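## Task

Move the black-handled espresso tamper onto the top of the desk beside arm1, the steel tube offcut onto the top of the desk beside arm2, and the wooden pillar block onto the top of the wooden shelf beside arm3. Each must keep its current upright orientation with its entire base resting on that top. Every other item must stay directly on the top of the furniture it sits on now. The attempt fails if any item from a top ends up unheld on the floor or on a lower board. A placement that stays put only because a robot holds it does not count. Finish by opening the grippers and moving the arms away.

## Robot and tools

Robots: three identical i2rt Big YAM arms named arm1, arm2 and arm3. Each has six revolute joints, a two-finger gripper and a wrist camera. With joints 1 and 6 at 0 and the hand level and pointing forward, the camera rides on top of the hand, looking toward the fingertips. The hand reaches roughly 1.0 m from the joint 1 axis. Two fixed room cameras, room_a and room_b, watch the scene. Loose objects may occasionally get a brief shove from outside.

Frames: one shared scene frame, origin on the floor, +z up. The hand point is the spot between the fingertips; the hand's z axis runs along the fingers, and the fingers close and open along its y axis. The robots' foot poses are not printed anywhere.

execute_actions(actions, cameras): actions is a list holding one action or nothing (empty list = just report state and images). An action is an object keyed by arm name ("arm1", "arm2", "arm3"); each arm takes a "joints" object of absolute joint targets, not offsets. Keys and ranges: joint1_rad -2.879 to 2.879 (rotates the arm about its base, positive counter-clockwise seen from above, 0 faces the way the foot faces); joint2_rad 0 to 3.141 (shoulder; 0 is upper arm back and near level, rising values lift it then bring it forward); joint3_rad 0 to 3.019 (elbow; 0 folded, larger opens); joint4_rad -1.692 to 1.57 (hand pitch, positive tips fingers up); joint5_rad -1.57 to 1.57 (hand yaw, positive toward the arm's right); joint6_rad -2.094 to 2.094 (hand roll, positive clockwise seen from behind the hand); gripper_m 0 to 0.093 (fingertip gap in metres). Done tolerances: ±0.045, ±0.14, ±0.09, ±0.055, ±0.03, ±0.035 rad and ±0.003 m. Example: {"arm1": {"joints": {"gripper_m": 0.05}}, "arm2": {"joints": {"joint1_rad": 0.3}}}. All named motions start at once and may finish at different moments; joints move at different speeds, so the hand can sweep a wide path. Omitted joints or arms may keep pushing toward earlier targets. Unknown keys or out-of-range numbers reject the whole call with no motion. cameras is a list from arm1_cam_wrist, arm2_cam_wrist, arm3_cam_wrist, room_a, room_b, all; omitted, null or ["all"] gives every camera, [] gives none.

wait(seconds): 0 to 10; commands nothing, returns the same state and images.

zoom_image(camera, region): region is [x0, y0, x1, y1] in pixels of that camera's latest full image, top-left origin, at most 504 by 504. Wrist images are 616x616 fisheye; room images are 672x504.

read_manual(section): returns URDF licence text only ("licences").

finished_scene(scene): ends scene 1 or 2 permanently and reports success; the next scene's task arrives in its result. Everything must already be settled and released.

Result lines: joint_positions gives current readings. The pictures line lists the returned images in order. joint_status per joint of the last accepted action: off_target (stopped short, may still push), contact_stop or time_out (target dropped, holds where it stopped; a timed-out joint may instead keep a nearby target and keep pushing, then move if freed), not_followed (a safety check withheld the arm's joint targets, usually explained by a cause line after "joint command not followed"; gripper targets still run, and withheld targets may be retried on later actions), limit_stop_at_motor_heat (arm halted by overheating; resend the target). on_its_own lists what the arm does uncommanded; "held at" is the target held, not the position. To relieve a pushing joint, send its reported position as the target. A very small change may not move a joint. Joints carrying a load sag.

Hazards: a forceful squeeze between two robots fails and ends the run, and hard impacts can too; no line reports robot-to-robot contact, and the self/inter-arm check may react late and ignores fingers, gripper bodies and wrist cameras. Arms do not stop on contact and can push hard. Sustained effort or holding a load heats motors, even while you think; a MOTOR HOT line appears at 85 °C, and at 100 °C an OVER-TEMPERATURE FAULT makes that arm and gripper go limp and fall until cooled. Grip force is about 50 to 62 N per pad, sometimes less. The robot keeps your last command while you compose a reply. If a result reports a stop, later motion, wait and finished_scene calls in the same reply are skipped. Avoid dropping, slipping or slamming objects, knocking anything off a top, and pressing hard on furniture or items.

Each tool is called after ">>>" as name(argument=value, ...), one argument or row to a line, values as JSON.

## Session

>>> execute_actions(
  actions=[],
)

Scene clock: 0.00 s.
Motor temperatures (°C, as the motors report them): arm1=[32 35 32 34 33 31] | arm2=[33 35 32 31 34 32] | arm3=[34 35 37 32 35 33]
arm1.joint_positions: joint1_rad=+0.370 joint2_rad=+0.311 joint3_rad=+1.407 joint4_rad=-1.457 joint5_rad=+0.168 joint6_rad=-0.676 gripper_m=+0.094
arm1.joint_status: not commanded
arm1.hand: x=-0.4148 y=-1.3622 z=+1.5310 quat_wxyz=(-0.552, +0.402, -0.718, +0.136) (m; scene frame)
arm2.joint_positions: joint1_rad=-0.723 joint2_rad=+0.567 joint3_rad=+1.415 joint4_rad=-1.453 joint5_rad=-0.245 joint6_rad=+0.756 gripper_m=+0.095
arm2.joint_status: not commanded
arm2.hand: x=+0.3438 y=+1.2493 z=+1.3650 quat_wxyz=(-0.466, -0.761, -0.446, +0.060) (m; scene frame)
arm3.joint_positions: joint1_rad=-0.601 joint2_rad=+0.454 joint3_rad=+1.659 joint4_rad=-1.460 joint5_rad=+0.147 joint6_rad=+0.230 gripper_m=+0.094
arm3.joint_status: not commanded
arm3.hand: x=+0.2759 y=+0.0184 z=+1.5369 quat_wxyz=(-0.479, +0.365, -0.701, -0.381) (m; scene frame)
pictures: arm1_cam_wrist, arm2_cam_wrist, arm3_cam_wrist, room_a, room_b
Images, in order (width x height): arm1_cam_wrist 616x616, arm2_cam_wrist 616x616, arm3_cam_wrist 616x616, room_a 672x504, room_b 672x504.

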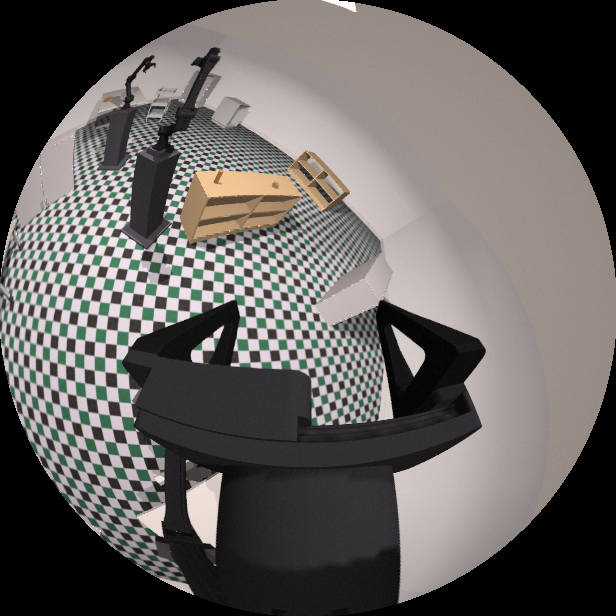

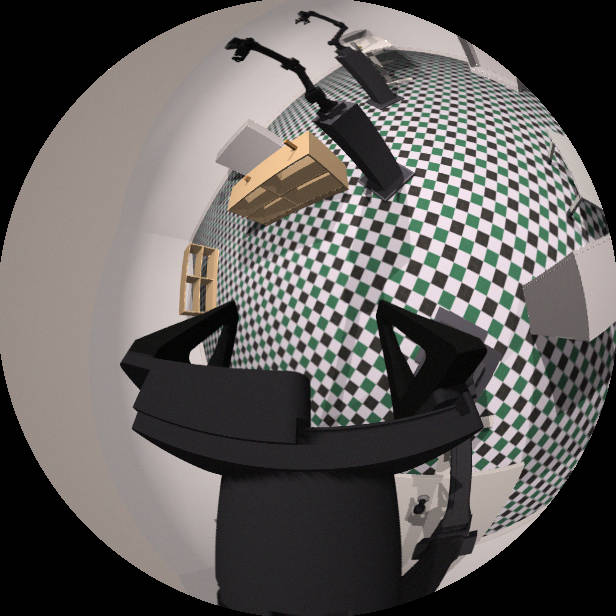

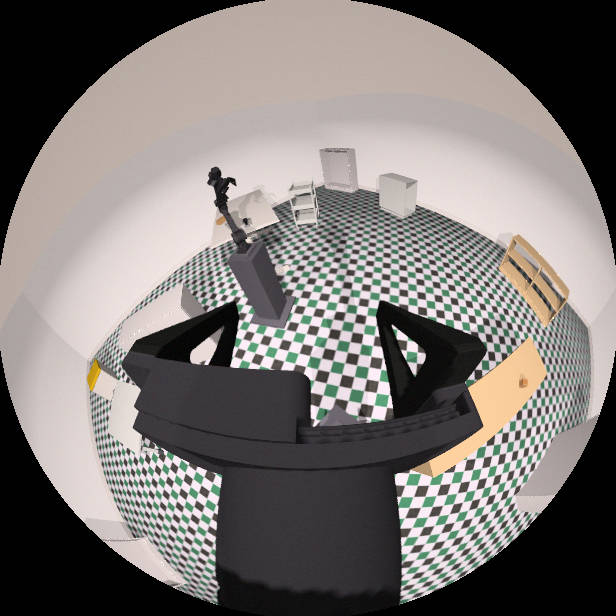

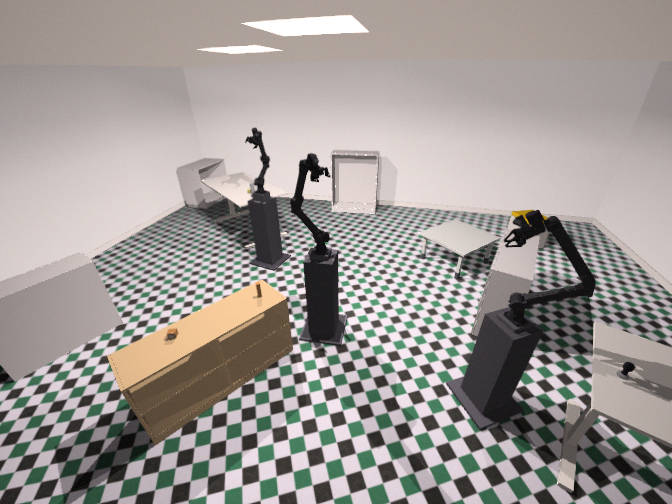

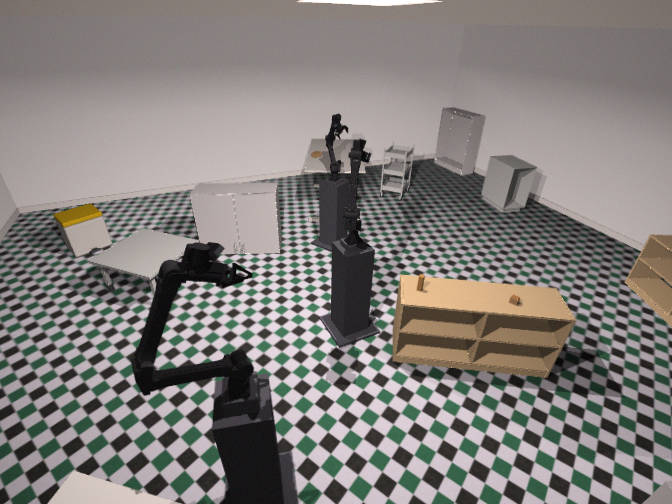

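>>> execute_actions(
  actions=[
    {"arm1":{"joints":{"joint1_rad":-2.1,"joint2_rad":1.7,"joint3_rad":1.5,"joint4_rad":-1.37,"joint5_rad":0,"joint6_rad":0}},"arm2":{"joints":{"joint1_rad":2.3,"joint2_rad":1.7,"joint3_rad":1.5,"joint4_rad":-1.37,"joint5_rad":0,"joint6_rad":0}},"arm3":{"joints":{"joint1_rad":2.32,"joint2_rad":1.9,"joint3_rad":1.14,"joint4_rad":0.8,"joint5_rad":0,"joint6_rad":0}}},
  ],
  cameras=["arm1_cam_wrist","arm2_cam_wrist","room_a"],
)

Scene clock: 2.77 s.
Motor temperatures (°C, as the motors report them): arm1=[32 35 33 34 33 31] | arm2=[34 36 33 31 34 32] | arm3=[34 35 37 33 35 33]
arm1.joint_positions: joint1_rad=-2.106 joint2_rad=+1.718 joint3_rad=+1.495 joint4_rad=-1.368 joint5_rad=-0.001 joint6_rad=-0.006 gripper_m=+0.094
arm1.joint_status: all done
arm1.hand: x=-0.7279 y=-1.8386 z=+1.1379 quat_wxyz=(+0.000, -0.846, -0.534, -0.005) (m; scene frame)
arm2.joint_positions: joint1_rad=+2.309 joint2_rad=+1.705 joint3_rad=+1.486 joint4_rad=-1.364 joint5_rad=+0.000 joint6_rad=+0.012 gripper_m=+0.095
arm2.joint_status: all done
arm2.hand: x=+0.2767 y=+1.9439 z=+0.9952 quat_wxyz=(+0.007, +0.704, -0.710, -0.001) (m; scene frame)
arm3.joint_positions: joint1_rad=+2.329 joint2_rad=+1.891 joint3_rad=+1.151 joint4_rad=+0.784 joint5_rad=+0.000 joint6_rad=+0.008 gripper_m=+0.094
arm3.joint_status: all done
arm3.hand: x=-0.1094 y=-0.7067 z=+1.1056 quat_wxyz=(+0.377, +0.593, +0.357, -0.616) (m; scene frame)
pictures: arm1_cam_wrist, arm2_cam_wrist, room_a
Images, in order (width x height): arm1_cam_wrist 616x616, arm2_cam_wrist 616x616, room_a 672x504.

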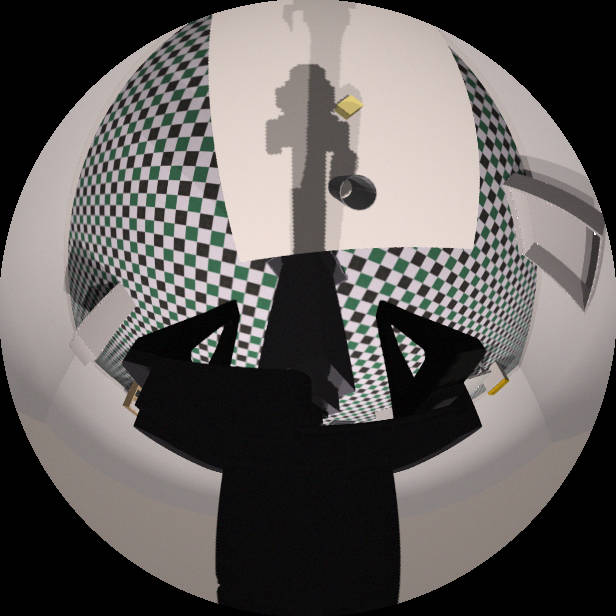

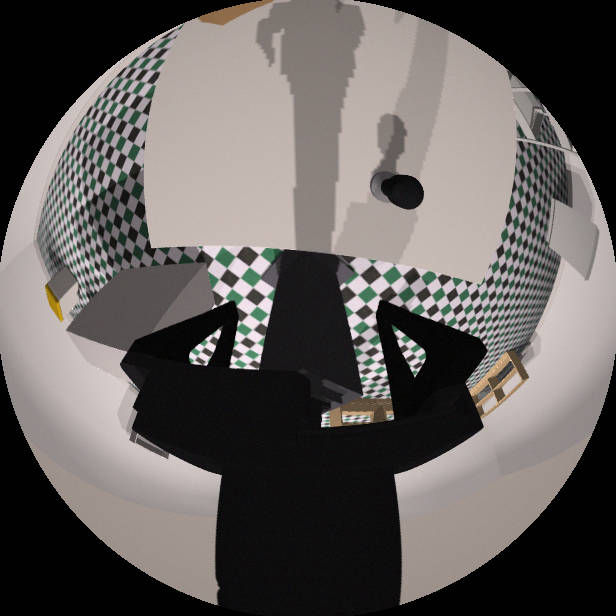

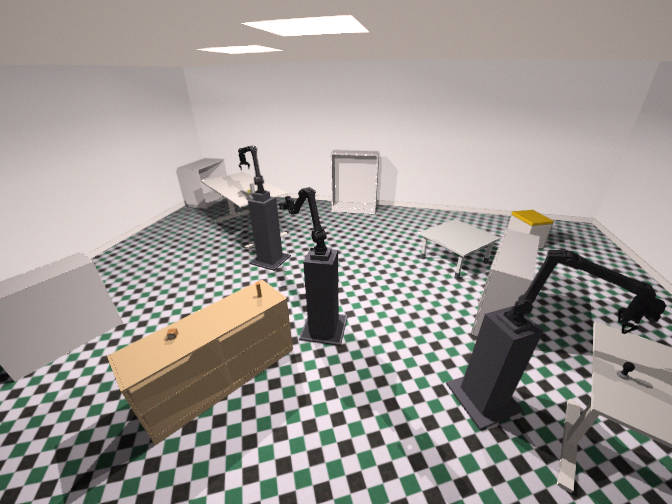

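>>> execute_actions(
  actions=[
    {"arm1":{"joints":{"joint1_rad":-2.23,"joint2_rad":1.945,"joint3_rad":1.51,"joint4_rad":-1.09}},"arm2":{"joints":{"joint1_rad":2.1,"joint2_rad":1.93,"joint3_rad":1.65,"joint4_rad":-1.25}}},
  ],
  cameras=["arm1_cam_wrist","arm2_cam_wrist"],
)

Scene clock: 4.33 s.
Motor temperatures (°C, as the motors report them): arm1=[32 36 33 34 33 31] | arm2=[34 36 34 31 34 32] | arm3=[34 36 38 33 35 33]
arm1.joint_positions: joint1_rad=-2.242 joint2_rad=+1.955 joint3_rad=+1.495 joint4_rad=-1.103 joint5_rad=-0.001 joint6_rad=-0.006 gripper_m=+0.094
arm1.joint_status: all done
arm1.hand: x=-0.8216 y=-1.8545 z=+1.0142 quat_wxyz=(-0.007, -0.880, -0.475, +0.007) (m; scene frame)
arm2.joint_positions: joint1_rad=+2.099 joint2_rad=+1.933 joint3_rad=+1.618 joint4_rad=-1.252 joint5_rad=+0.000 joint6_rad=+0.012 gripper_m=+0.095
arm2.joint_status: all done
arm2.hand: x=+0.3974 y=+2.0055 z=+0.9228 quat_wxyz=(+0.001, +0.626, -0.780, -0.006) (m; scene frame)
arm3.joint_positions: joint1_rad=+2.329 joint2_rad=+1.891 joint3_rad=+1.151 joint4_rad=+0.784 joint5_rad=+0.000 joint6_rad=+0.008 gripper_m=+0.094
arm3.joint_status: not commanded
arm3.hand: x=-0.1094 y=-0.7067 z=+1.1056 quat_wxyz=(+0.377, +0.593, +0.357, -0.616) (m; scene frame)
pictures: arm1_cam_wrist, arm2_cam_wrist
Images, in order (width x height): arm1_cam_wrist 616x616, arm2_cam_wrist 616x616.

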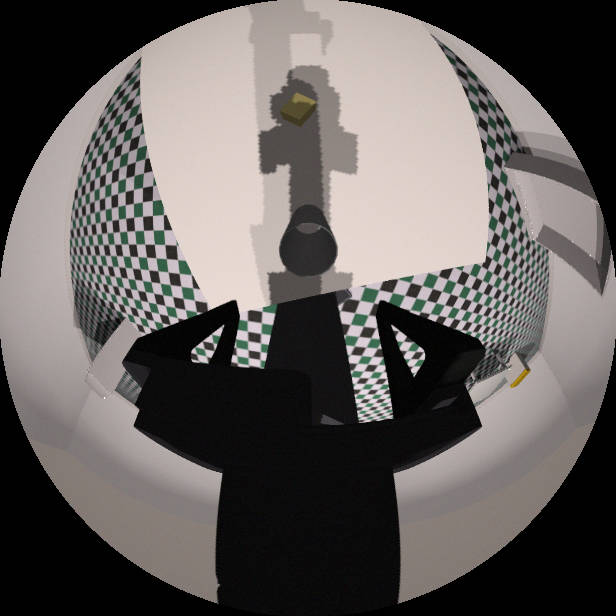

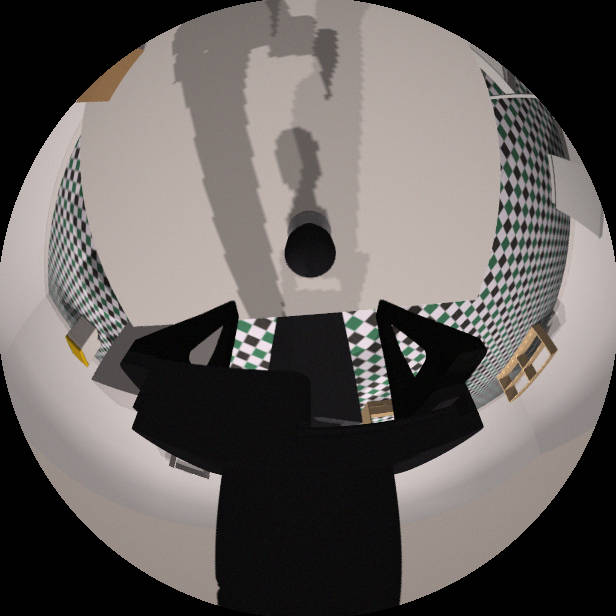

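>>> execute_actions(
  actions=[
    {"arm1":{"joints":{"joint2_rad":2.115,"joint3_rad":1.43,"joint4_rad":-0.865}},"arm2":{"joints":{"joint1_rad":-0.874,"joint2_rad":1.5,"joint3_rad":1.7,"joint4_rad":-1.6}}},
  ],
  cameras=["arm1_cam_wrist"],
)

Scene clock: 7.03 s.
Motor temperatures (°C, as the motors report them): arm1=[32 36 34 34 33 31] | arm2=[34 36 34 31 34 32] | arm3=[34 36 38 33 35 33]
arm1.joint_positions: joint1_rad=-2.242 joint2_rad=+2.130 joint3_rad=+1.420 joint4_rad=-0.877 joint5_rad=-0.001 joint6_rad=-0.006 gripper_m=+0.094
arm1.joint_status: all done
arm1.hand: x=-0.8191 y=-1.8518 z=+0.8944 quat_wxyz=(-0.001, -0.880, -0.475, -0.003) (m; scene frame)
arm2.joint_positions: joint1_rad=-0.881 joint2_rad=+1.504 joint3_rad=+1.682 joint4_rad=-1.591 joint5_rad=+0.000 joint6_rad=+0.011 gripper_m=+0.095
arm2.joint_status: all done
arm2.hand: x=+0.2574 y=+0.9554 z=+1.1617 quat_wxyz=(-0.050, -0.724, -0.685, +0.059) (m; scene frame)
arm3.joint_positions: joint1_rad=+2.329 joint2_rad=+1.891 joint3_rad=+1.151 joint4_rad=+0.784 joint5_rad=+0.000 joint6_rad=+0.008 gripper_m=+0.094
arm3.joint_status: not commanded
arm3.hand: x=-0.1094 y=-0.7067 z=+1.1056 quat_wxyz=(+0.377, +0.593, +0.357, -0.616) (m; scene frame)
pictures: arm1_cam_wrist
Images, in order (width x height): arm1_cam_wrist 616x616.

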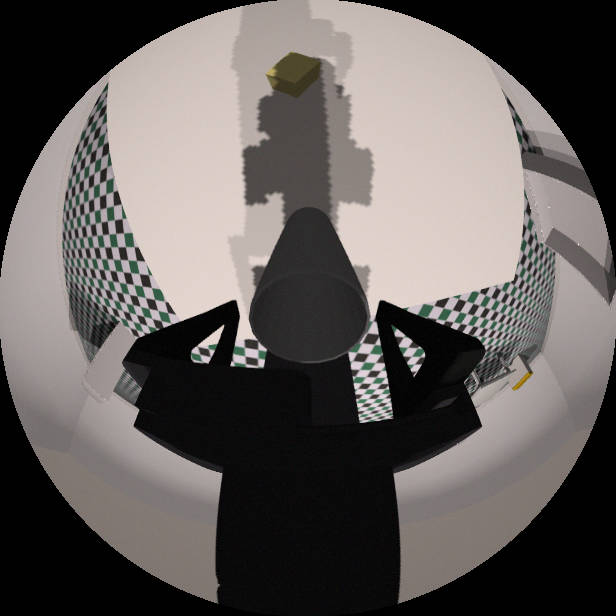

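>>> execute_actions(
  actions=[
    {"arm1":{"joints":{"joint2_rad":2.15,"joint4_rad":-0.805}}},
  ],
  cameras=[],
)

>>> execute_actions(
  actions=[
    {"arm1":{"joints":{"gripper_m":0}}},
  ],
  cameras=["arm1_cam_wrist"],
)

>>> execute_actions(
  actions=[
    {"arm1":{"joints":{"joint2_rad":2.02,"joint3_rad":2.14,"joint4_rad":-1.6}}},
  ],
  cameras=["arm1_cam_wrist"],
)

>>> execute_actions(
  actions=[
    {"arm1":{"joints":{"joint1_rad":0.979}}},
  ],
  cameras=["arm1_cam_wrist","arm3_cam_wrist"],
)

Scene clock: 7.90 s.
Motor temperatures (°C, as the motors report them): arm1=[32 36 34 34 33 31] | arm2=[34 36 35 31 34 32] | arm3=[34 36 38 33 35 33]
arm1.joint_positions: joint1_rad=-2.242 joint2_rad=+2.141 joint3_rad=+1.420 joint4_rad=-0.818 joint5_rad=-0.001 joint6_rad=-0.006 gripper_m=+0.094
arm1.joint_status: all done
arm1.hand: x=-0.8260 y=-1.8622 z=+0.8887 quat_wxyz=(-0.013, -0.880, -0.475, +0.018) (m; scene frame)
arm2.joint_positions: joint1_rad=-0.881 joint2_rad=+1.504 joint3_rad=+1.682 joint4_rad=-1.591 joint5_rad=+0.000 joint6_rad=+0.011 gripper_m=+0.095
arm2.joint_status: not commanded
arm2.hand: x=+0.2574 y=+0.9554 z=+1.1617 quat_wxyz=(-0.050, -0.724, -0.685, +0.059) (m; scene frame)
arm3.joint_positions: joint1_rad=+2.329 joint2_rad=+1.891 joint3_rad=+1.151 joint4_rad=+0.784 joint5_rad=+0.000 joint6_rad=+0.008 gripper_m=+0.094
arm3.joint_status: not commanded
arm3.hand: x=-0.1094 y=-0.7067 z=+1.1056 quat_wxyz=(+0.377, +0.593, +0.357, -0.616) (m; scene frame)
pictures: none
No camera images: the call's "cameras" was empty. Leave "cameras" out to get every camera's image.

Scene clock: 8.63 s.
Motor temperatures (°C, as the motors report them): arm1=[32 36 34 34 33 31] | arm2=[34 36 35 31 34 32] | arm3=[34 36 38 33 35 33]
arm1.joint_positions: joint1_rad=-2.242 joint2_rad=+2.141 joint3_rad=+1.420 joint4_rad=-0.816 joint5_rad=+0.000 joint6_rad=-0.005 gripper_m=+0.059
arm1.joint_status: gripper_m off_target (ended at +0.059, target +0.000)
arm1.hand: x=-0.8263 y=-1.8625 z=+0.8886 quat_wxyz=(-0.013, -0.880, -0.474, +0.019) (m; scene frame)
arm2.joint_positions: joint1_rad=-0.881 joint2_rad=+1.504 joint3_rad=+1.682 joint4_rad=-1.591 joint5_rad=+0.000 joint6_rad=+0.011 gripper_m=+0.095
arm2.joint_status: not commanded
arm2.hand: x=+0.2574 y=+0.9554 z=+1.1617 quat_wxyz=(-0.050, -0.724, -0.685, +0.059) (m; scene frame)
arm3.joint_positions: joint1_rad=+2.329 joint2_rad=+1.891 joint3_rad=+1.151 joint4_rad=+0.784 joint5_rad=+0.000 joint6_rad=+0.008 gripper_m=+0.094
arm3.joint_status: not commanded
arm3.hand: x=-0.1094 y=-0.7067 z=+1.1056 quat_wxyz=(+0.377, +0.593, +0.357, -0.616) (m; scene frame)
pictures: arm1_cam_wrist
Images, in order (width x height): arm1_cam_wrist 616x616.

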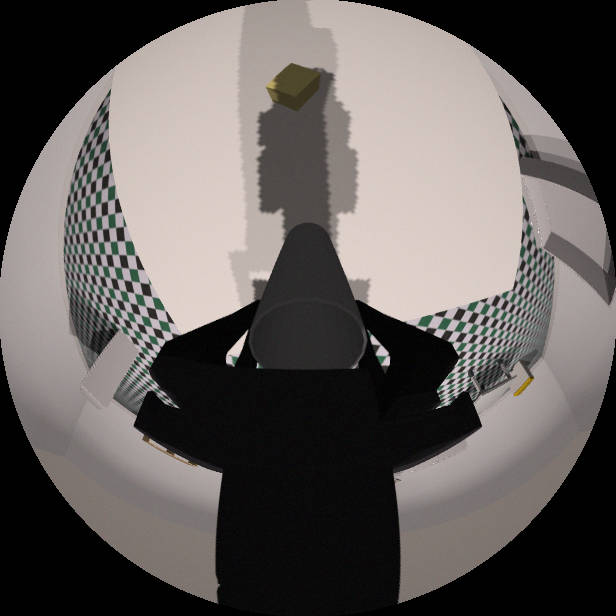

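Scene clock: 10.30 s.
Motor temperatures (°C, as the motors report them): arm1=[32 37 35 34 33 31] | arm2=[34 36 35 31 34 32] | arm3=[34 37 39 33 35 33]
arm1.joint_positions: joint1_rad=-2.242 joint2_rad=+2.051 joint3_rad=+2.078 joint4_rad=-1.591 joint5_rad=+0.000 joint6_rad=-0.005 gripper_m=+0.059
arm1.joint_status: all done
arm1.hand: x=-0.8598 y=-1.9103 z=+1.1739 quat_wxyz=(-0.007, -0.880, -0.474, +0.007) (m; scene frame)
arm2.joint_positions: joint1_rad=-0.881 joint2_rad=+1.504 joint3_rad=+1.682 joint4_rad=-1.591 joint5_rad=+0.000 joint6_rad=+0.011 gripper_m=+0.095
arm2.joint_status: not commanded
arm2.hand: x=+0.2574 y=+0.9554 z=+1.1617 quat_wxyz=(-0.050, -0.724, -0.685, +0.059) (m; scene frame)
arm3.joint_positions: joint1_rad=+2.329 joint2_rad=+1.891 joint3_rad=+1.151 joint4_rad=+0.784 joint5_rad=+0.000 joint6_rad=+0.008 gripper_m=+0.094
arm3.joint_status: not commanded
arm3.hand: x=-0.1094 y=-0.7067 z=+1.1056 quat_wxyz=(+0.377, +0.593, +0.357, -0.616) (m; scene frame)
pictures: arm1_cam_wrist
Images, in order (width x height): arm1_cam_wrist 616x616.

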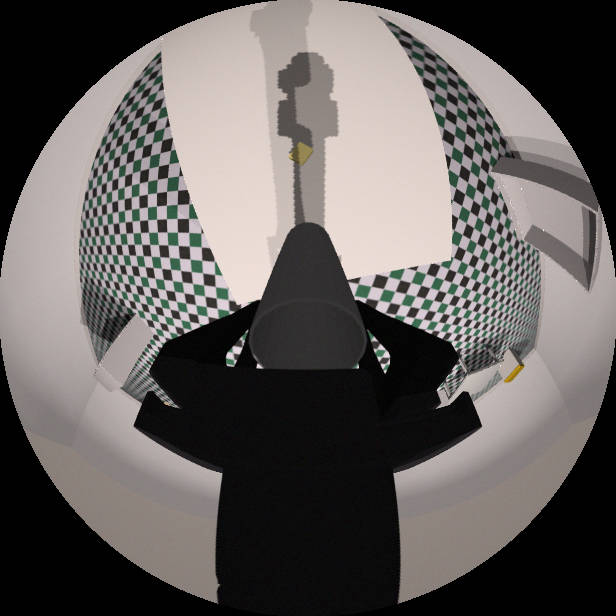

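Scene clock: 13.23 s.
Motor temperatures (°C, as the motors report them): arm1=[32 37 36 34 33 31] | arm2=[34 36 35 31 34 32] | arm3=[34 37 39 33 35 33]
arm1.joint_positions: joint1_rad=+0.983 joint2_rad=+2.072 joint3_rad=+2.078 joint4_rad=-1.588 joint5_rad=-0.003 joint6_rad=-0.005 gripper_m=+0.059
arm1.joint_status: all done
arm1.hand: x=-0.1947 y=-0.8148 z=+1.1453 quat_wxyz=(+0.010, +0.511, -0.860, +0.006) (m; scene frame)
arm2.joint_positions: joint1_rad=-0.881 joint2_rad=+1.504 joint3_rad=+1.682 joint4_rad=-1.591 joint5_rad=+0.000 joint6_rad=+0.011 gripper_m=+0.095
arm2.joint_status: not commanded
arm2.hand: x=+0.2574 y=+0.9554 z=+1.1617 quat_wxyz=(-0.050, -0.724, -0.685, +0.059) (m; scene frame)
arm3.joint_positions: joint1_rad=+2.329 joint2_rad=+1.891 joint3_rad=+1.151 joint4_rad=+0.784 joint5_rad=+0.000 joint6_rad=+0.008 gripper_m=+0.094
arm3.joint_status: not commanded
arm3.hand: x=-0.1094 y=-0.7067 z=+1.1056 quat_wxyz=(+0.377, +0.593, +0.357, -0.616) (m; scene frame)
pictures: arm1_cam_wrist, arm3_cam_wrist
Images, in order (width x height): arm1_cam_wrist 616x616, arm3_cam_wrist 616x616.

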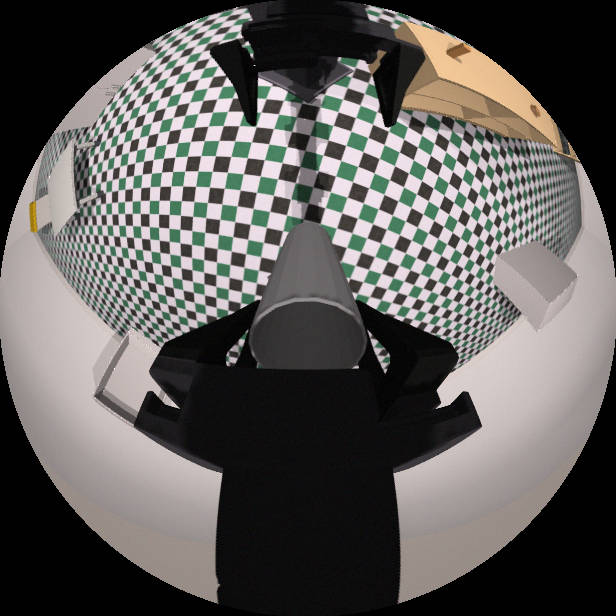

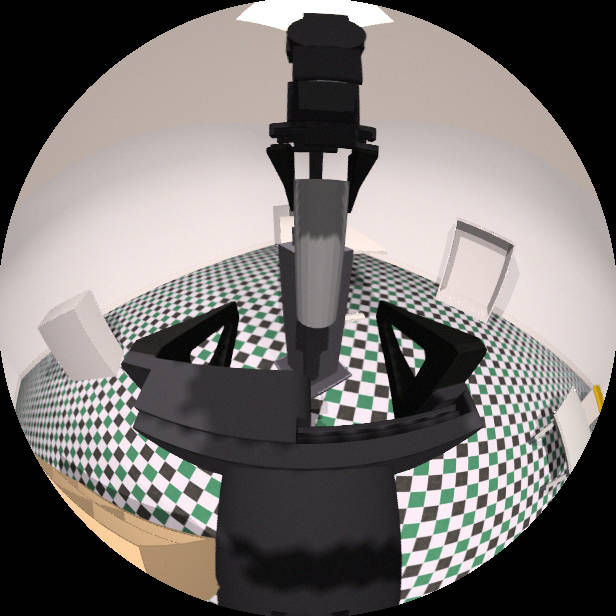

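>>> execute_actions(
  actions=[
    {"arm3":{"joints":{"joint1_rad":2.303,"joint2_rad":2.075,"joint3_rad":1.33,"joint4_rad":0.76}}},
  ],
  cameras=[],
)

>>> execute_actions(
  actions=[
    {"arm3":{"joints":{"joint2_rad":2.28,"joint3_rad":1.72,"joint4_rad":0.6}}},
  ],
  cameras=["arm1_cam_wrist","arm3_cam_wrist"],
)

Scene clock: 14.40 s.
Motor temperatures (°C, as the motors report them): arm1=[32 38 37 34 33 31] | arm2=[34 36 35 31 34 32] | arm3=[34 37 39 33 35 33]
arm1.joint_positions: joint1_rad=+0.983 joint2_rad=+2.072 joint3_rad=+2.078 joint4_rad=-1.588 joint5_rad=-0.003 joint6_rad=-0.005 gripper_m=+0.059
arm1.joint_status: not commanded
arm1.hand: x=-0.1947 y=-0.8148 z=+1.1453 quat_wxyz=(+0.010, +0.511, -0.860, +0.006) (m; scene frame)
arm2.joint_positions: joint1_rad=-0.881 joint2_rad=+1.504 joint3_rad=+1.682 joint4_rad=-1.591 joint5_rad=+0.000 joint6_rad=+0.011 gripper_m=+0.095
arm2.joint_status: not commanded
arm2.hand: x=+0.2574 y=+0.9554 z=+1.1617 quat_wxyz=(-0.050, -0.724, -0.685, +0.059) (m; scene frame)
arm3.joint_positions: joint1_rad=+2.312 joint2_rad=+2.060 joint3_rad=+1.279 joint4_rad=+0.766 joint5_rad=+0.000 joint6_rad=+0.008 gripper_m=+0.094
arm3.joint_status: all done
arm3.hand: x=-0.1413 y=-0.7391 z=+1.0438 quat_wxyz=(+0.361, +0.614, +0.362, -0.601) (m; scene frame)
pictures: none
No camera images: the call's "cameras" was empty. Leave "cameras" out to get every camera's image.

Scene clock: 15.80 s.
Motor temperatures (°C, as the motors report them): arm1=[32 38 37 34 33 31] | arm2=[34 36 36 31 34 32] | arm3=[34 38 40 33 35 33]
arm1.joint_positions: joint1_rad=+0.983 joint2_rad=+2.072 joint3_rad=+2.078 joint4_rad=-1.588 joint5_rad=-0.003 joint6_rad=-0.005 gripper_m=+0.059
arm1.joint_status: not commanded
arm1.hand: x=-0.1947 y=-0.8148 z=+1.1453 quat_wxyz=(+0.010, +0.511, -0.860, +0.006) (m; scene frame)
arm2.joint_positions: joint1_rad=-0.881 joint2_rad=+1.504 joint3_rad=+1.682 joint4_rad=-1.591 joint5_rad=+0.000 joint6_rad=+0.011 gripper_m=+0.095
arm2.joint_status: not commanded
arm2.hand: x=+0.2574 y=+0.9554 z=+1.1617 quat_wxyz=(-0.050, -0.724, -0.685, +0.059) (m; scene frame)
arm3.joint_positions: joint1_rad=+2.312 joint2_rad=+2.271 joint3_rad=+1.676 joint4_rad=+0.605 joint5_rad=+0.000 joint6_rad=+0.008 gripper_m=+0.094
arm3.joint_status: all done
arm3.hand: x=-0.1904 y=-0.8299 z=+1.0493 quat_wxyz=(+0.366, +0.606, +0.358, -0.609) (m; scene frame)
pictures: arm1_cam_wrist, arm3_cam_wrist
Images, in order (width x height): arm1_cam_wrist 616x616, arm3_cam_wrist 616x616.

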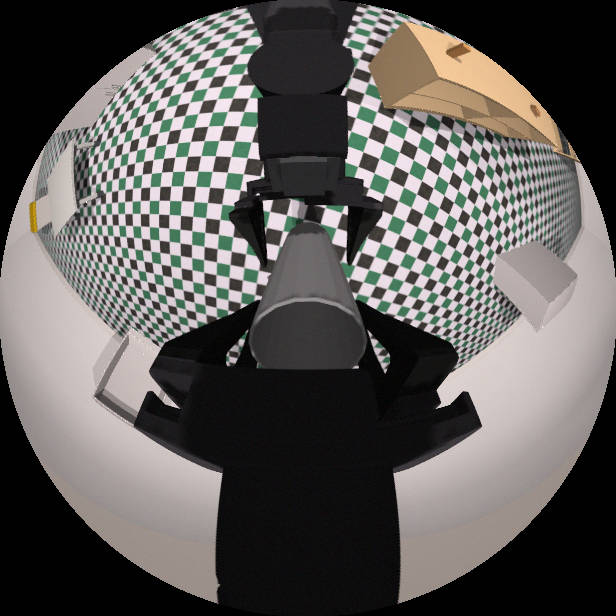

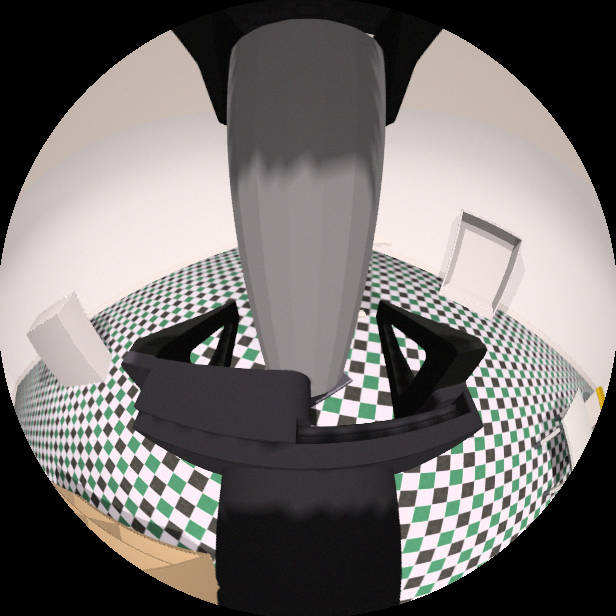

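>>> execute_actions(
  actions=[
    {"arm3":{"joints":{"gripper_m":0,"joint2_rad":2.245,"joint4_rad":0.62}}},
  ],
  cameras=[],
)

>>> execute_actions(
  actions=[
    {"arm1":{"joints":{"gripper_m":0.093}}},
  ],
  cameras=[],
)

>>> execute_actions(
  actions=[
    {"arm1":{"joints":{"joint2_rad":1.9}}},
  ],
  cameras=[],
)

>>> execute_actions(
  actions=[
    {"arm3":{"joints":{"joint1_rad":-0.335,"joint2_rad":2.36,"joint3_rad":1.66,"joint4_rad":0.73}}},
  ],
  cameras=["arm2_cam_wrist","arm3_cam_wrist","room_a"],
)

Scene clock: 16.73 s.
Motor temperatures (°C, as the motors report them): arm1=[32 38 38 34 33 31] | arm2=[34 37 36 31 34 32] | arm3=[34 38 40 33 35 33]
arm1.joint_positions: joint1_rad=+0.983 joint2_rad=+2.071 joint3_rad=+2.078 joint4_rad=-1.588 joint5_rad=-0.004 joint6_rad=-0.004 gripper_m=+0.059
arm1.joint_status: not commanded
arm1.hand: x=-0.1949 y=-0.8147 z=+1.1455 quat_wxyz=(+0.010, +0.510, -0.860, +0.006) (m; scene frame)
arm2.joint_positions: joint1_rad=-0.881 joint2_rad=+1.504 joint3_rad=+1.682 joint4_rad=-1.591 joint5_rad=+0.000 joint6_rad=+0.011 gripper_m=+0.095
arm2.joint_status: not commanded
arm2.hand: x=+0.2574 y=+0.9554 z=+1.1617 quat_wxyz=(-0.050, -0.724, -0.685, +0.059) (m; scene frame)
arm3.joint_positions: joint1_rad=+2.312 joint2_rad=+2.270 joint3_rad=+1.676 joint4_rad=+0.605 joint5_rad=-0.002 joint6_rad=+0.008 gripper_m=+0.059
arm3.joint_status: gripper_m off_target (ended at +0.059, target +0.000); the others done
arm3.hand: x=-0.1901 y=-0.8301 z=+1.0501 quat_wxyz=(+0.367, +0.605, +0.358, -0.609) (m; scene frame)
pictures: none
No camera images: the call's "cameras" was empty. Leave "cameras" out to get every camera's image.

Scene clock: 17.77 s.
Motor temperatures (°C, as the motors report them): arm1=[32 38 38 34 33 31] | arm2=[34 37 36 31 34 32] | arm3=[34 38 41 33 35 33]
arm1.joint_positions: joint1_rad=+0.983 joint2_rad=+2.029 joint3_rad=+2.078 joint4_rad=-1.589 joint5_rad=-0.004 joint6_rad=-0.003 gripper_m=+0.093
arm1.joint_status: all done
arm1.hand: x=-0.1964 y=-0.8173 z=+1.1717 quat_wxyz=(-0.007, +0.510, -0.860, -0.005) (m; scene frame)
arm2.joint_positions: joint1_rad=-0.881 joint2_rad=+1.504 joint3_rad=+1.682 joint4_rad=-1.591 joint5_rad=+0.000 joint6_rad=+0.011 gripper_m=+0.095
arm2.joint_status: not commanded
arm2.hand: x=+0.2574 y=+0.9554 z=+1.1617 quat_wxyz=(-0.050, -0.724, -0.685, +0.059) (m; scene frame)
arm3.joint_positions: joint1_rad=+2.311 joint2_rad=+2.270 joint3_rad=+1.676 joint4_rad=+0.602 joint5_rad=-0.002 joint6_rad=+0.007 gripper_m=+0.059
arm3.joint_status: not commanded
arm3.hand: x=-0.1904 y=-0.8299 z=+1.0491 quat_wxyz=(+0.366, +0.606, +0.359, -0.608) (m; scene frame)
pictures: none
No camera images: the call's "cameras" was empty. Leave "cameras" out to get every camera's image.

Scene clock: 19.00 s.
Motor temperatures (°C, as the motors report them): arm1=[32 38 38 34 33 31] | arm2=[34 37 36 31 34 32] | arm3=[34 39 41 33 35 33]
arm1.joint_positions: joint1_rad=+0.983 joint2_rad=+1.893 joint3_rad=+2.095 joint4_rad=-1.590 joint5_rad=-0.004 joint6_rad=-0.003 gripper_m=+0.093
arm1.joint_status: all done
arm1.hand: x=-0.2030 y=-0.8285 z=+1.2618 quat_wxyz=(-0.073, +0.509, -0.857, -0.043) (m; scene frame)
arm2.joint_positions: joint1_rad=-0.881 joint2_rad=+1.504 joint3_rad=+1.682 joint4_rad=-1.591 joint5_rad=+0.000 joint6_rad=+0.011 gripper_m=+0.095
arm2.joint_status: not commanded
arm2.hand: x=+0.2574 y=+0.9554 z=+1.1617 quat_wxyz=(-0.050, -0.724, -0.685, +0.059) (m; scene frame)
arm3.joint_positions: joint1_rad=+2.311 joint2_rad=+2.270 joint3_rad=+1.676 joint4_rad=+0.602 joint5_rad=-0.002 joint6_rad=+0.007 gripper_m=+0.059
arm3.joint_status: not commanded
arm3.hand: x=-0.1904 y=-0.8299 z=+1.0491 quat_wxyz=(+0.366, +0.606, +0.359, -0.608) (m; scene frame)
pictures: none
No camera images: the call's "cameras" was empty. Leave "cameras" out to get every camera's image.

Scene clock: 21.87 s.
Motor temperatures (°C, as the motors report them): arm1=[32 38 39 34 33 31] | arm2=[33 37 36 31 34 32] | arm3=[34 40 41 33 35 33]
arm1.joint_positions: joint1_rad=+0.983 joint2_rad=+1.893 joint3_rad=+2.095 joint4_rad=-1.590 joint5_rad=-0.004 joint6_rad=-0.003 gripper_m=+0.093
arm1.joint_status: not commanded
arm1.hand: x=-0.2030 y=-0.8285 z=+1.2618 quat_wxyz=(-0.073, +0.509, -0.857, -0.043) (m; scene frame)
arm2.joint_positions: joint1_rad=-0.881 joint2_rad=+1.504 joint3_rad=+1.682 joint4_rad=-1.591 joint5_rad=+0.000 joint6_rad=+0.011 gripper_m=+0.095
arm2.joint_status: not commanded
arm2.hand: x=+0.2574 y=+0.9554 z=+1.1617 quat_wxyz=(-0.050, -0.724, -0.685, +0.059) (m; scene frame)
arm3.joint_positions: joint1_rad=-0.325 joint2_rad=+2.392 joint3_rad=+1.653 joint4_rad=+0.690 joint5_rad=+0.001 joint6_rad=+0.000 gripper_m=+0.059
arm3.joint_status: all done
arm3.hand: x=+0.2220 y=+0.8173 z=+0.9541 quat_wxyz=(-0.486, +0.514, -0.510, -0.490) (m; scene frame)
pictures: arm2_cam_wrist, arm3_cam_wrist, room_a
Images, in order (width x height): arm2_cam_wrist 616x616, arm3_cam_wrist 616x616, room_a 672x504.

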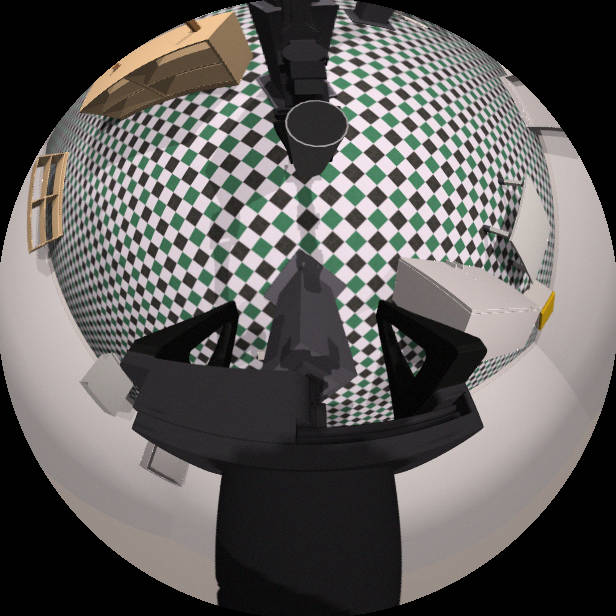

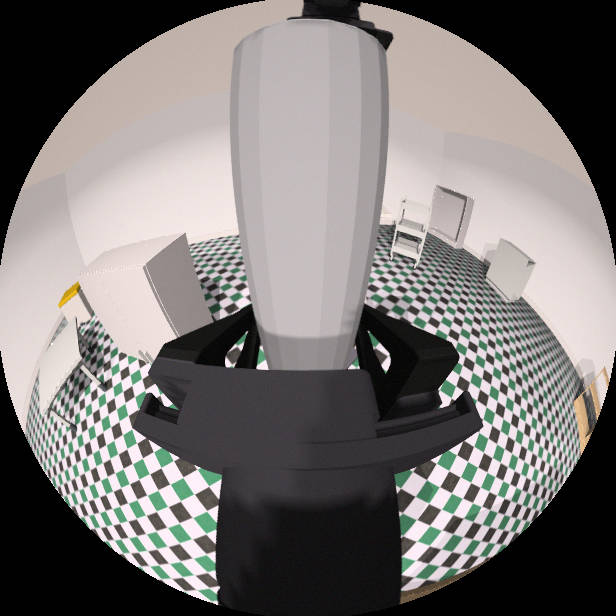

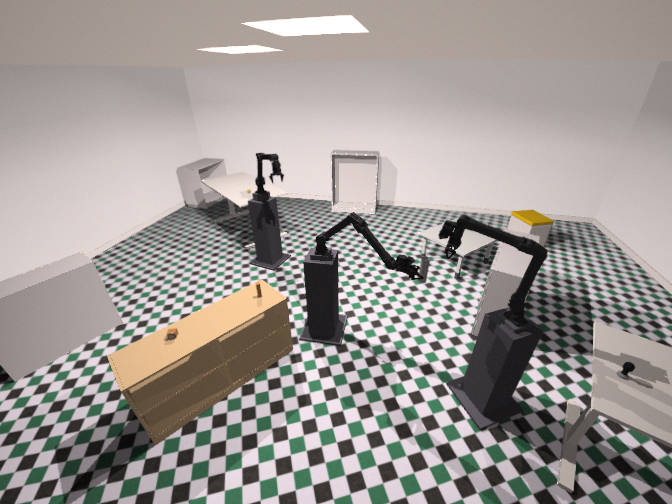

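>>> execute_actions(
  actions=[
    {"arm2":{"joints":{"joint1_rad":-0.9,"joint2_rad":1.92,"joint3_rad":2.16,"joint4_rad":-1.68}}},
  ],
  cameras=["arm2_cam_wrist"],
)

Scene clock: 23.50 s.
Motor temperatures (°C, as the motors report them): arm1=[32 38 39 34 33 31] | arm2=[33 37 37 31 34 32] | arm3=[34 40 42 33 35 33]
arm1.joint_positions: joint1_rad=+0.983 joint2_rad=+1.893 joint3_rad=+2.095 joint4_rad=-1.590 joint5_rad=-0.004 joint6_rad=-0.003 gripper_m=+0.093
arm1.joint_status: not commanded
arm1.hand: x=-0.2030 y=-0.8285 z=+1.2618 quat_wxyz=(-0.073, +0.509, -0.857, -0.043) (m; scene frame)
arm2.joint_positions: joint1_rad=-0.892 joint2_rad=+1.918 joint3_rad=+2.111 joint4_rad=-1.674 joint5_rad=+0.000 joint6_rad=+0.011 gripper_m=+0.095
arm2.joint_status: all done
arm2.hand: x=+0.2442 y=+0.8235 z=+1.1153 quat_wxyz=(-0.026, -0.730, -0.682, +0.035) (m; scene frame)
arm3.joint_positions: joint1_rad=-0.325 joint2_rad=+2.392 joint3_rad=+1.653 joint4_rad=+0.690 joint5_rad=+0.001 joint6_rad=+0.000 gripper_m=+0.059
arm3.joint_status: not commanded
arm3.hand: x=+0.2220 y=+0.8173 z=+0.9541 quat_wxyz=(-0.486, +0.514, -0.510, -0.490) (m; scene frame)
pictures: arm2_cam_wrist
Images, in order (width x height): arm2_cam_wrist 616x616.

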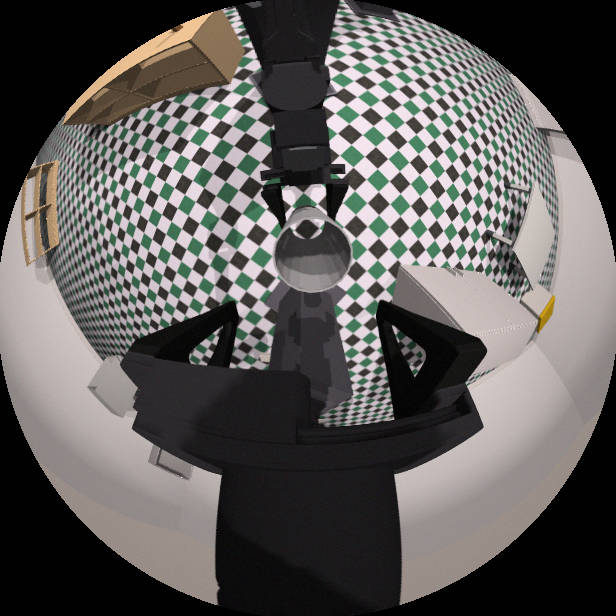

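>>> execute_actions(
  actions=[
    {"arm2":{"joints":{"joint1_rad":-0.91,"joint2_rad":2.055,"joint3_rad":2.185}}},
  ],
  cameras=["arm2_cam_wrist"],
)

Scene clock: 24.80 s.
Motor temperatures (°C, as the motors report them): arm1=[32 38 39 34 33 31] | arm2=[34 37 37 31 34 32] | arm3=[34 40 42 33 35 33]
arm1.joint_positions: joint1_rad=+0.983 joint2_rad=+1.893 joint3_rad=+2.095 joint4_rad=-1.590 joint5_rad=-0.004 joint6_rad=-0.003 gripper_m=+0.093
arm1.joint_status: not commanded
arm1.hand: x=-0.2030 y=-0.8285 z=+1.2618 quat_wxyz=(-0.073, +0.509, -0.857, -0.043) (m; scene frame)
arm2.joint_positions: joint1_rad=-0.902 joint2_rad=+2.058 joint3_rad=+2.151 joint4_rad=-1.674 joint5_rad=+0.000 joint6_rad=+0.011 gripper_m=+0.095
arm2.joint_status: all done
arm2.hand: x=+0.2353 y=+0.7986 z=+1.0469 quat_wxyz=(+0.008, -0.734, -0.679, -0.001) (m; scene frame)
arm3.joint_positions: joint1_rad=-0.325 joint2_rad=+2.392 joint3_rad=+1.653 joint4_rad=+0.690 joint5_rad=+0.001 joint6_rad=+0.000 gripper_m=+0.059
arm3.joint_status: not commanded
arm3.hand: x=+0.2220 y=+0.8173 z=+0.9541 quat_wxyz=(-0.486, +0.514, -0.510, -0.490) (m; scene frame)
pictures: arm2_cam_wrist
Images, in order (width x height): arm2_cam_wrist 616x616.

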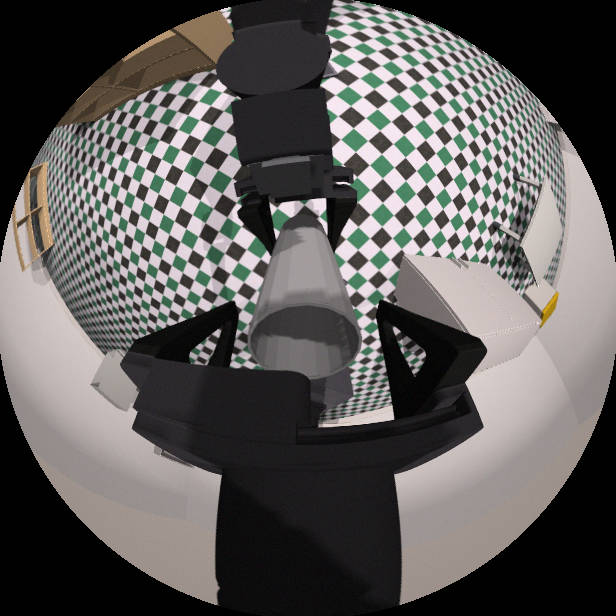

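>>> execute_actions(
  actions=[
    {"arm2":{"joints":{"gripper_m":0,"joint2_rad":2.03}}},
  ],
  cameras=[],
)

>>> execute_actions(
  actions=[
    {"arm3":{"joints":{"gripper_m":0.093,"joint2_rad":2.41,"joint4_rad":0.7}}},
  ],
  cameras=[],
)

>>> execute_actions(
  actions=[
    {"arm3":{"joints":{"joint2_rad":2.13,"joint3_rad":1.15,"joint4_rad":0.96}}},
  ],
  cameras=[],
)

>>> execute_actions(
  actions=[
    {"arm2":{"joints":{"joint1_rad":2.45,"joint2_rad":1.97}},"arm3":{"joints":{"joint1_rad":-0.352}}},
  ],
  cameras=[],
)

>>> execute_actions(
  actions=[
    {"arm2":{"joints":{"joint2_rad":2.04,"joint3_rad":1.885,"joint4_rad":-1.37}}},
  ],
  cameras=["arm2_cam_wrist","room_a"],
)

>>> zoom_image(
  camera="room_a",
  region=[580,290,672,400],
)

Scene clock: 25.90 s.
Motor temperatures (°C, as the motors report them): arm1=[32 38 39 34 33 31] | arm2=[34 37 37 31 34 32] | arm3=[34 41 42 33 35 33]
arm1.joint_positions: joint1_rad=+0.983 joint2_rad=+1.893 joint3_rad=+2.095 joint4_rad=-1.590 joint5_rad=-0.004 joint6_rad=-0.003 gripper_m=+0.093
arm1.joint_status: not commanded
arm1.hand: x=-0.2030 y=-0.8285 z=+1.2618 quat_wxyz=(-0.073, +0.509, -0.857, -0.043) (m; scene frame)
arm2.joint_positions: joint1_rad=-0.902 joint2_rad=+2.046 joint3_rad=+2.151 joint4_rad=-1.674 joint5_rad=-0.004 joint6_rad=+0.008 gripper_m=+0.060
arm2.joint_status: gripper_m off_target (ended at +0.060, target +0.000); the others done
arm2.hand: x=+0.2361 y=+0.7998 z=+1.0542 quat_wxyz=(+0.003, -0.733, -0.680, +0.002) (m; scene frame)
arm3.joint_positions: joint1_rad=-0.325 joint2_rad=+2.392 joint3_rad=+1.653 joint4_rad=+0.698 joint5_rad=+0.000 joint6_rad=-0.003 gripper_m=+0.059
arm3.joint_status: not commanded
arm3.hand: x=+0.2218 y=+0.8174 z=+0.9561 quat_wxyz=(-0.488, +0.513, -0.507, -0.491) (m; scene frame)
pictures: none
No camera images: the call's "cameras" was empty. Leave "cameras" out to get every camera's image.

Scene clock: 26.67 s.
Motor temperatures (°C, as the motors report them): arm1=[32 38 39 34 33 31] | arm2=[34 37 37 31 34 32] | arm3=[34 41 42 33 35 33]
arm1.joint_positions: joint1_rad=+0.983 joint2_rad=+1.893 joint3_rad=+2.095 joint4_rad=-1.590 joint5_rad=-0.004 joint6_rad=-0.003 gripper_m=+0.093
arm1.joint_status: not commanded
arm1.hand: x=-0.2030 y=-0.8285 z=+1.2618 quat_wxyz=(-0.073, +0.509, -0.857, -0.043) (m; scene frame)
arm2.joint_positions: joint1_rad=-0.902 joint2_rad=+2.046 joint3_rad=+2.151 joint4_rad=-1.674 joint5_rad=-0.003 joint6_rad=+0.008 gripper_m=+0.060
arm2.joint_status: not commanded
arm2.hand: x=+0.2359 y=+0.7998 z=+1.0542 quat_wxyz=(+0.003, -0.733, -0.680, +0.002) (m; scene frame)
arm3.joint_positions: joint1_rad=-0.325 joint2_rad=+2.392 joint3_rad=+1.653 joint4_rad=+0.697 joint5_rad=+0.000 joint6_rad=-0.003 gripper_m=+0.093
arm3.joint_status: all done
arm3.hand: x=+0.2222 y=+0.8174 z=+0.9558 quat_wxyz=(-0.488, +0.513, -0.507, -0.491) (m; scene frame)
pictures: none
No camera images: the call's "cameras" was empty. Leave "cameras" out to get every camera's image.

Scene clock: 27.93 s.
Motor temperatures (°C, as the motors report them): arm1=[32 38 39 34 33 31] | arm2=[34 37 37 31 34 32] | arm3=[34 41 42 33 35 33]
arm1.joint_positions: joint1_rad=+0.983 joint2_rad=+1.893 joint3_rad=+2.095 joint4_rad=-1.590 joint5_rad=-0.004 joint6_rad=-0.003 gripper_m=+0.093
arm1.joint_status: not commanded
arm1.hand: x=-0.2030 y=-0.8285 z=+1.2618 quat_wxyz=(-0.073, +0.509, -0.857, -0.043) (m; scene frame)
arm2.joint_positions: joint1_rad=-0.902 joint2_rad=+2.046 joint3_rad=+2.151 joint4_rad=-1.674 joint5_rad=-0.003 joint6_rad=+0.008 gripper_m=+0.060
arm2.joint_status: not commanded
arm2.hand: x=+0.2359 y=+0.7998 z=+1.0542 quat_wxyz=(+0.003, -0.733, -0.680, +0.002) (m; scene frame)
arm3.joint_positions: joint1_rad=-0.325 joint2_rad=+2.106 joint3_rad=+1.155 joint4_rad=+0.954 joint5_rad=+0.000 joint6_rad=-0.003 gripper_m=+0.093
arm3.joint_status: all done
arm3.hand: x=+0.2233 y=+0.6853 z=+0.9960 quat_wxyz=(-0.500, +0.502, -0.496, -0.502) (m; scene frame)
pictures: none
No camera images: the call's "cameras" was empty. Leave "cameras" out to get every camera's image.

Scene clock: 30.97 s.
Motor temperatures (°C, as the motors report them): arm1=[32 38 40 34 33 31] | arm2=[34 38 37 31 34 32] | arm3=[34 40 41 33 35 33]
arm1.joint_positions: joint1_rad=+0.983 joint2_rad=+1.893 joint3_rad=+2.095 joint4_rad=-1.590 joint5_rad=-0.004 joint6_rad=-0.003 gripper_m=+0.093
arm1.joint_status: not commanded
arm1.hand: x=-0.2030 y=-0.8285 z=+1.2618 quat_wxyz=(-0.073, +0.509, -0.857, -0.043) (m; scene frame)
arm2.joint_positions: joint1_rad=+2.449 joint2_rad=+2.010 joint3_rad=+2.151 joint4_rad=-1.671 joint5_rad=-0.001 joint6_rad=+0.008 gripper_m=+0.060
arm2.joint_status: all done
arm2.hand: x=+0.1892 y=+2.0602 z=+1.0815 quat_wxyz=(-0.011, +0.753, -0.658, -0.021) (m; scene frame)
arm3.joint_positions: joint1_rad=-0.344 joint2_rad=+2.106 joint3_rad=+1.155 joint4_rad=+0.954 joint5_rad=+0.000 joint6_rad=-0.003 gripper_m=+0.093
arm3.joint_status: all done
arm3.hand: x=+0.2368 y=+0.6853 z=+0.9960 quat_wxyz=(-0.504, +0.497, -0.501, -0.498) (m; scene frame)
pictures: none
No camera images: the call's "cameras" was empty. Leave "cameras" out to get every camera's image.

Scene clock: 32.07 s.
Motor temperatures (°C, as the motors report them): arm1=[32 38 40 34 33 31] | arm2=[34 38 37 31 34 32] | arm3=[34 40 41 33 35 33]
arm1.joint_positions: joint1_rad=+0.983 joint2_rad=+1.893 joint3_rad=+2.095 joint4_rad=-1.590 joint5_rad=-0.004 joint6_rad=-0.003 gripper_m=+0.093
arm1.joint_status: not commanded
arm1.hand: x=-0.2030 y=-0.8285 z=+1.2618 quat_wxyz=(-0.073, +0.509, -0.857, -0.043) (m; scene frame)
arm2.joint_positions: joint1_rad=+2.451 joint2_rad=+2.074 joint3_rad=+1.881 joint4_rad=-1.378 joint5_rad=-0.002 joint6_rad=+0.007 gripper_m=+0.060
arm2.joint_status: all done
arm2.hand: x=+0.1849 y=+2.0667 z=+0.9392 quat_wxyz=(+0.003, +0.754, -0.657, -0.006) (m; scene frame)
arm3.joint_positions: joint1_rad=-0.344 joint2_rad=+2.106 joint3_rad=+1.155 joint4_rad=+0.954 joint5_rad=+0.000 joint6_rad=-0.003 gripper_m=+0.093
arm3.joint_status: not commanded
arm3.hand: x=+0.2368 y=+0.6853 z=+0.9960 quat_wxyz=(-0.504, +0.497, -0.501, -0.498) (m; scene frame)
pictures: arm2_cam_wrist, room_a
Images, in order (width x height): arm2_cam_wrist 616x616, room_a 672x504.

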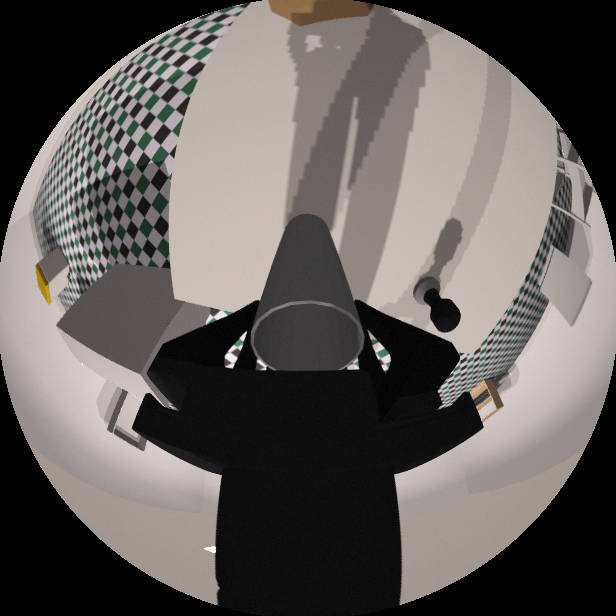

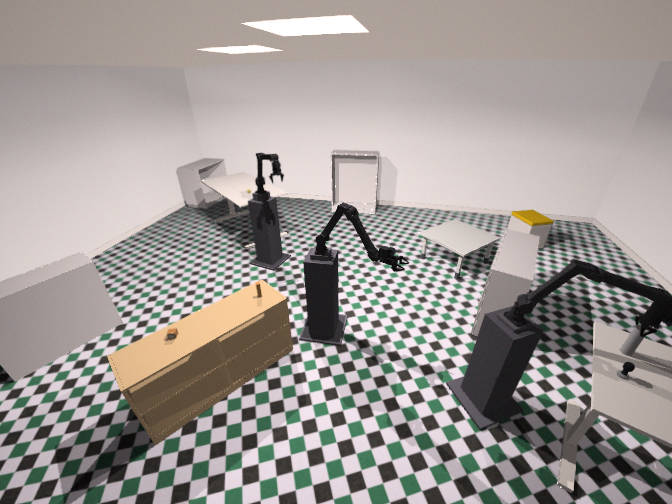

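Region (580, 290, 672, 400) of room_a's 672x504 image, scaled by 4.582, with more detail than that image has; it fills the left 422 columns of this view, and the rest is white.

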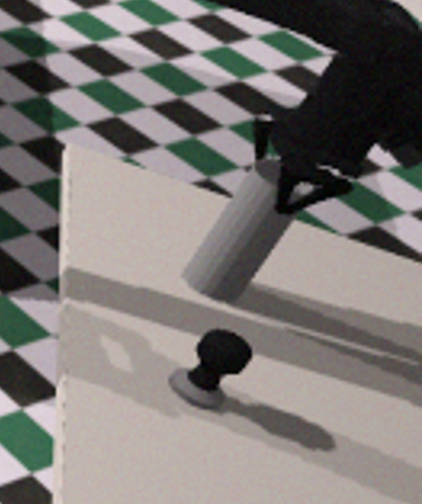

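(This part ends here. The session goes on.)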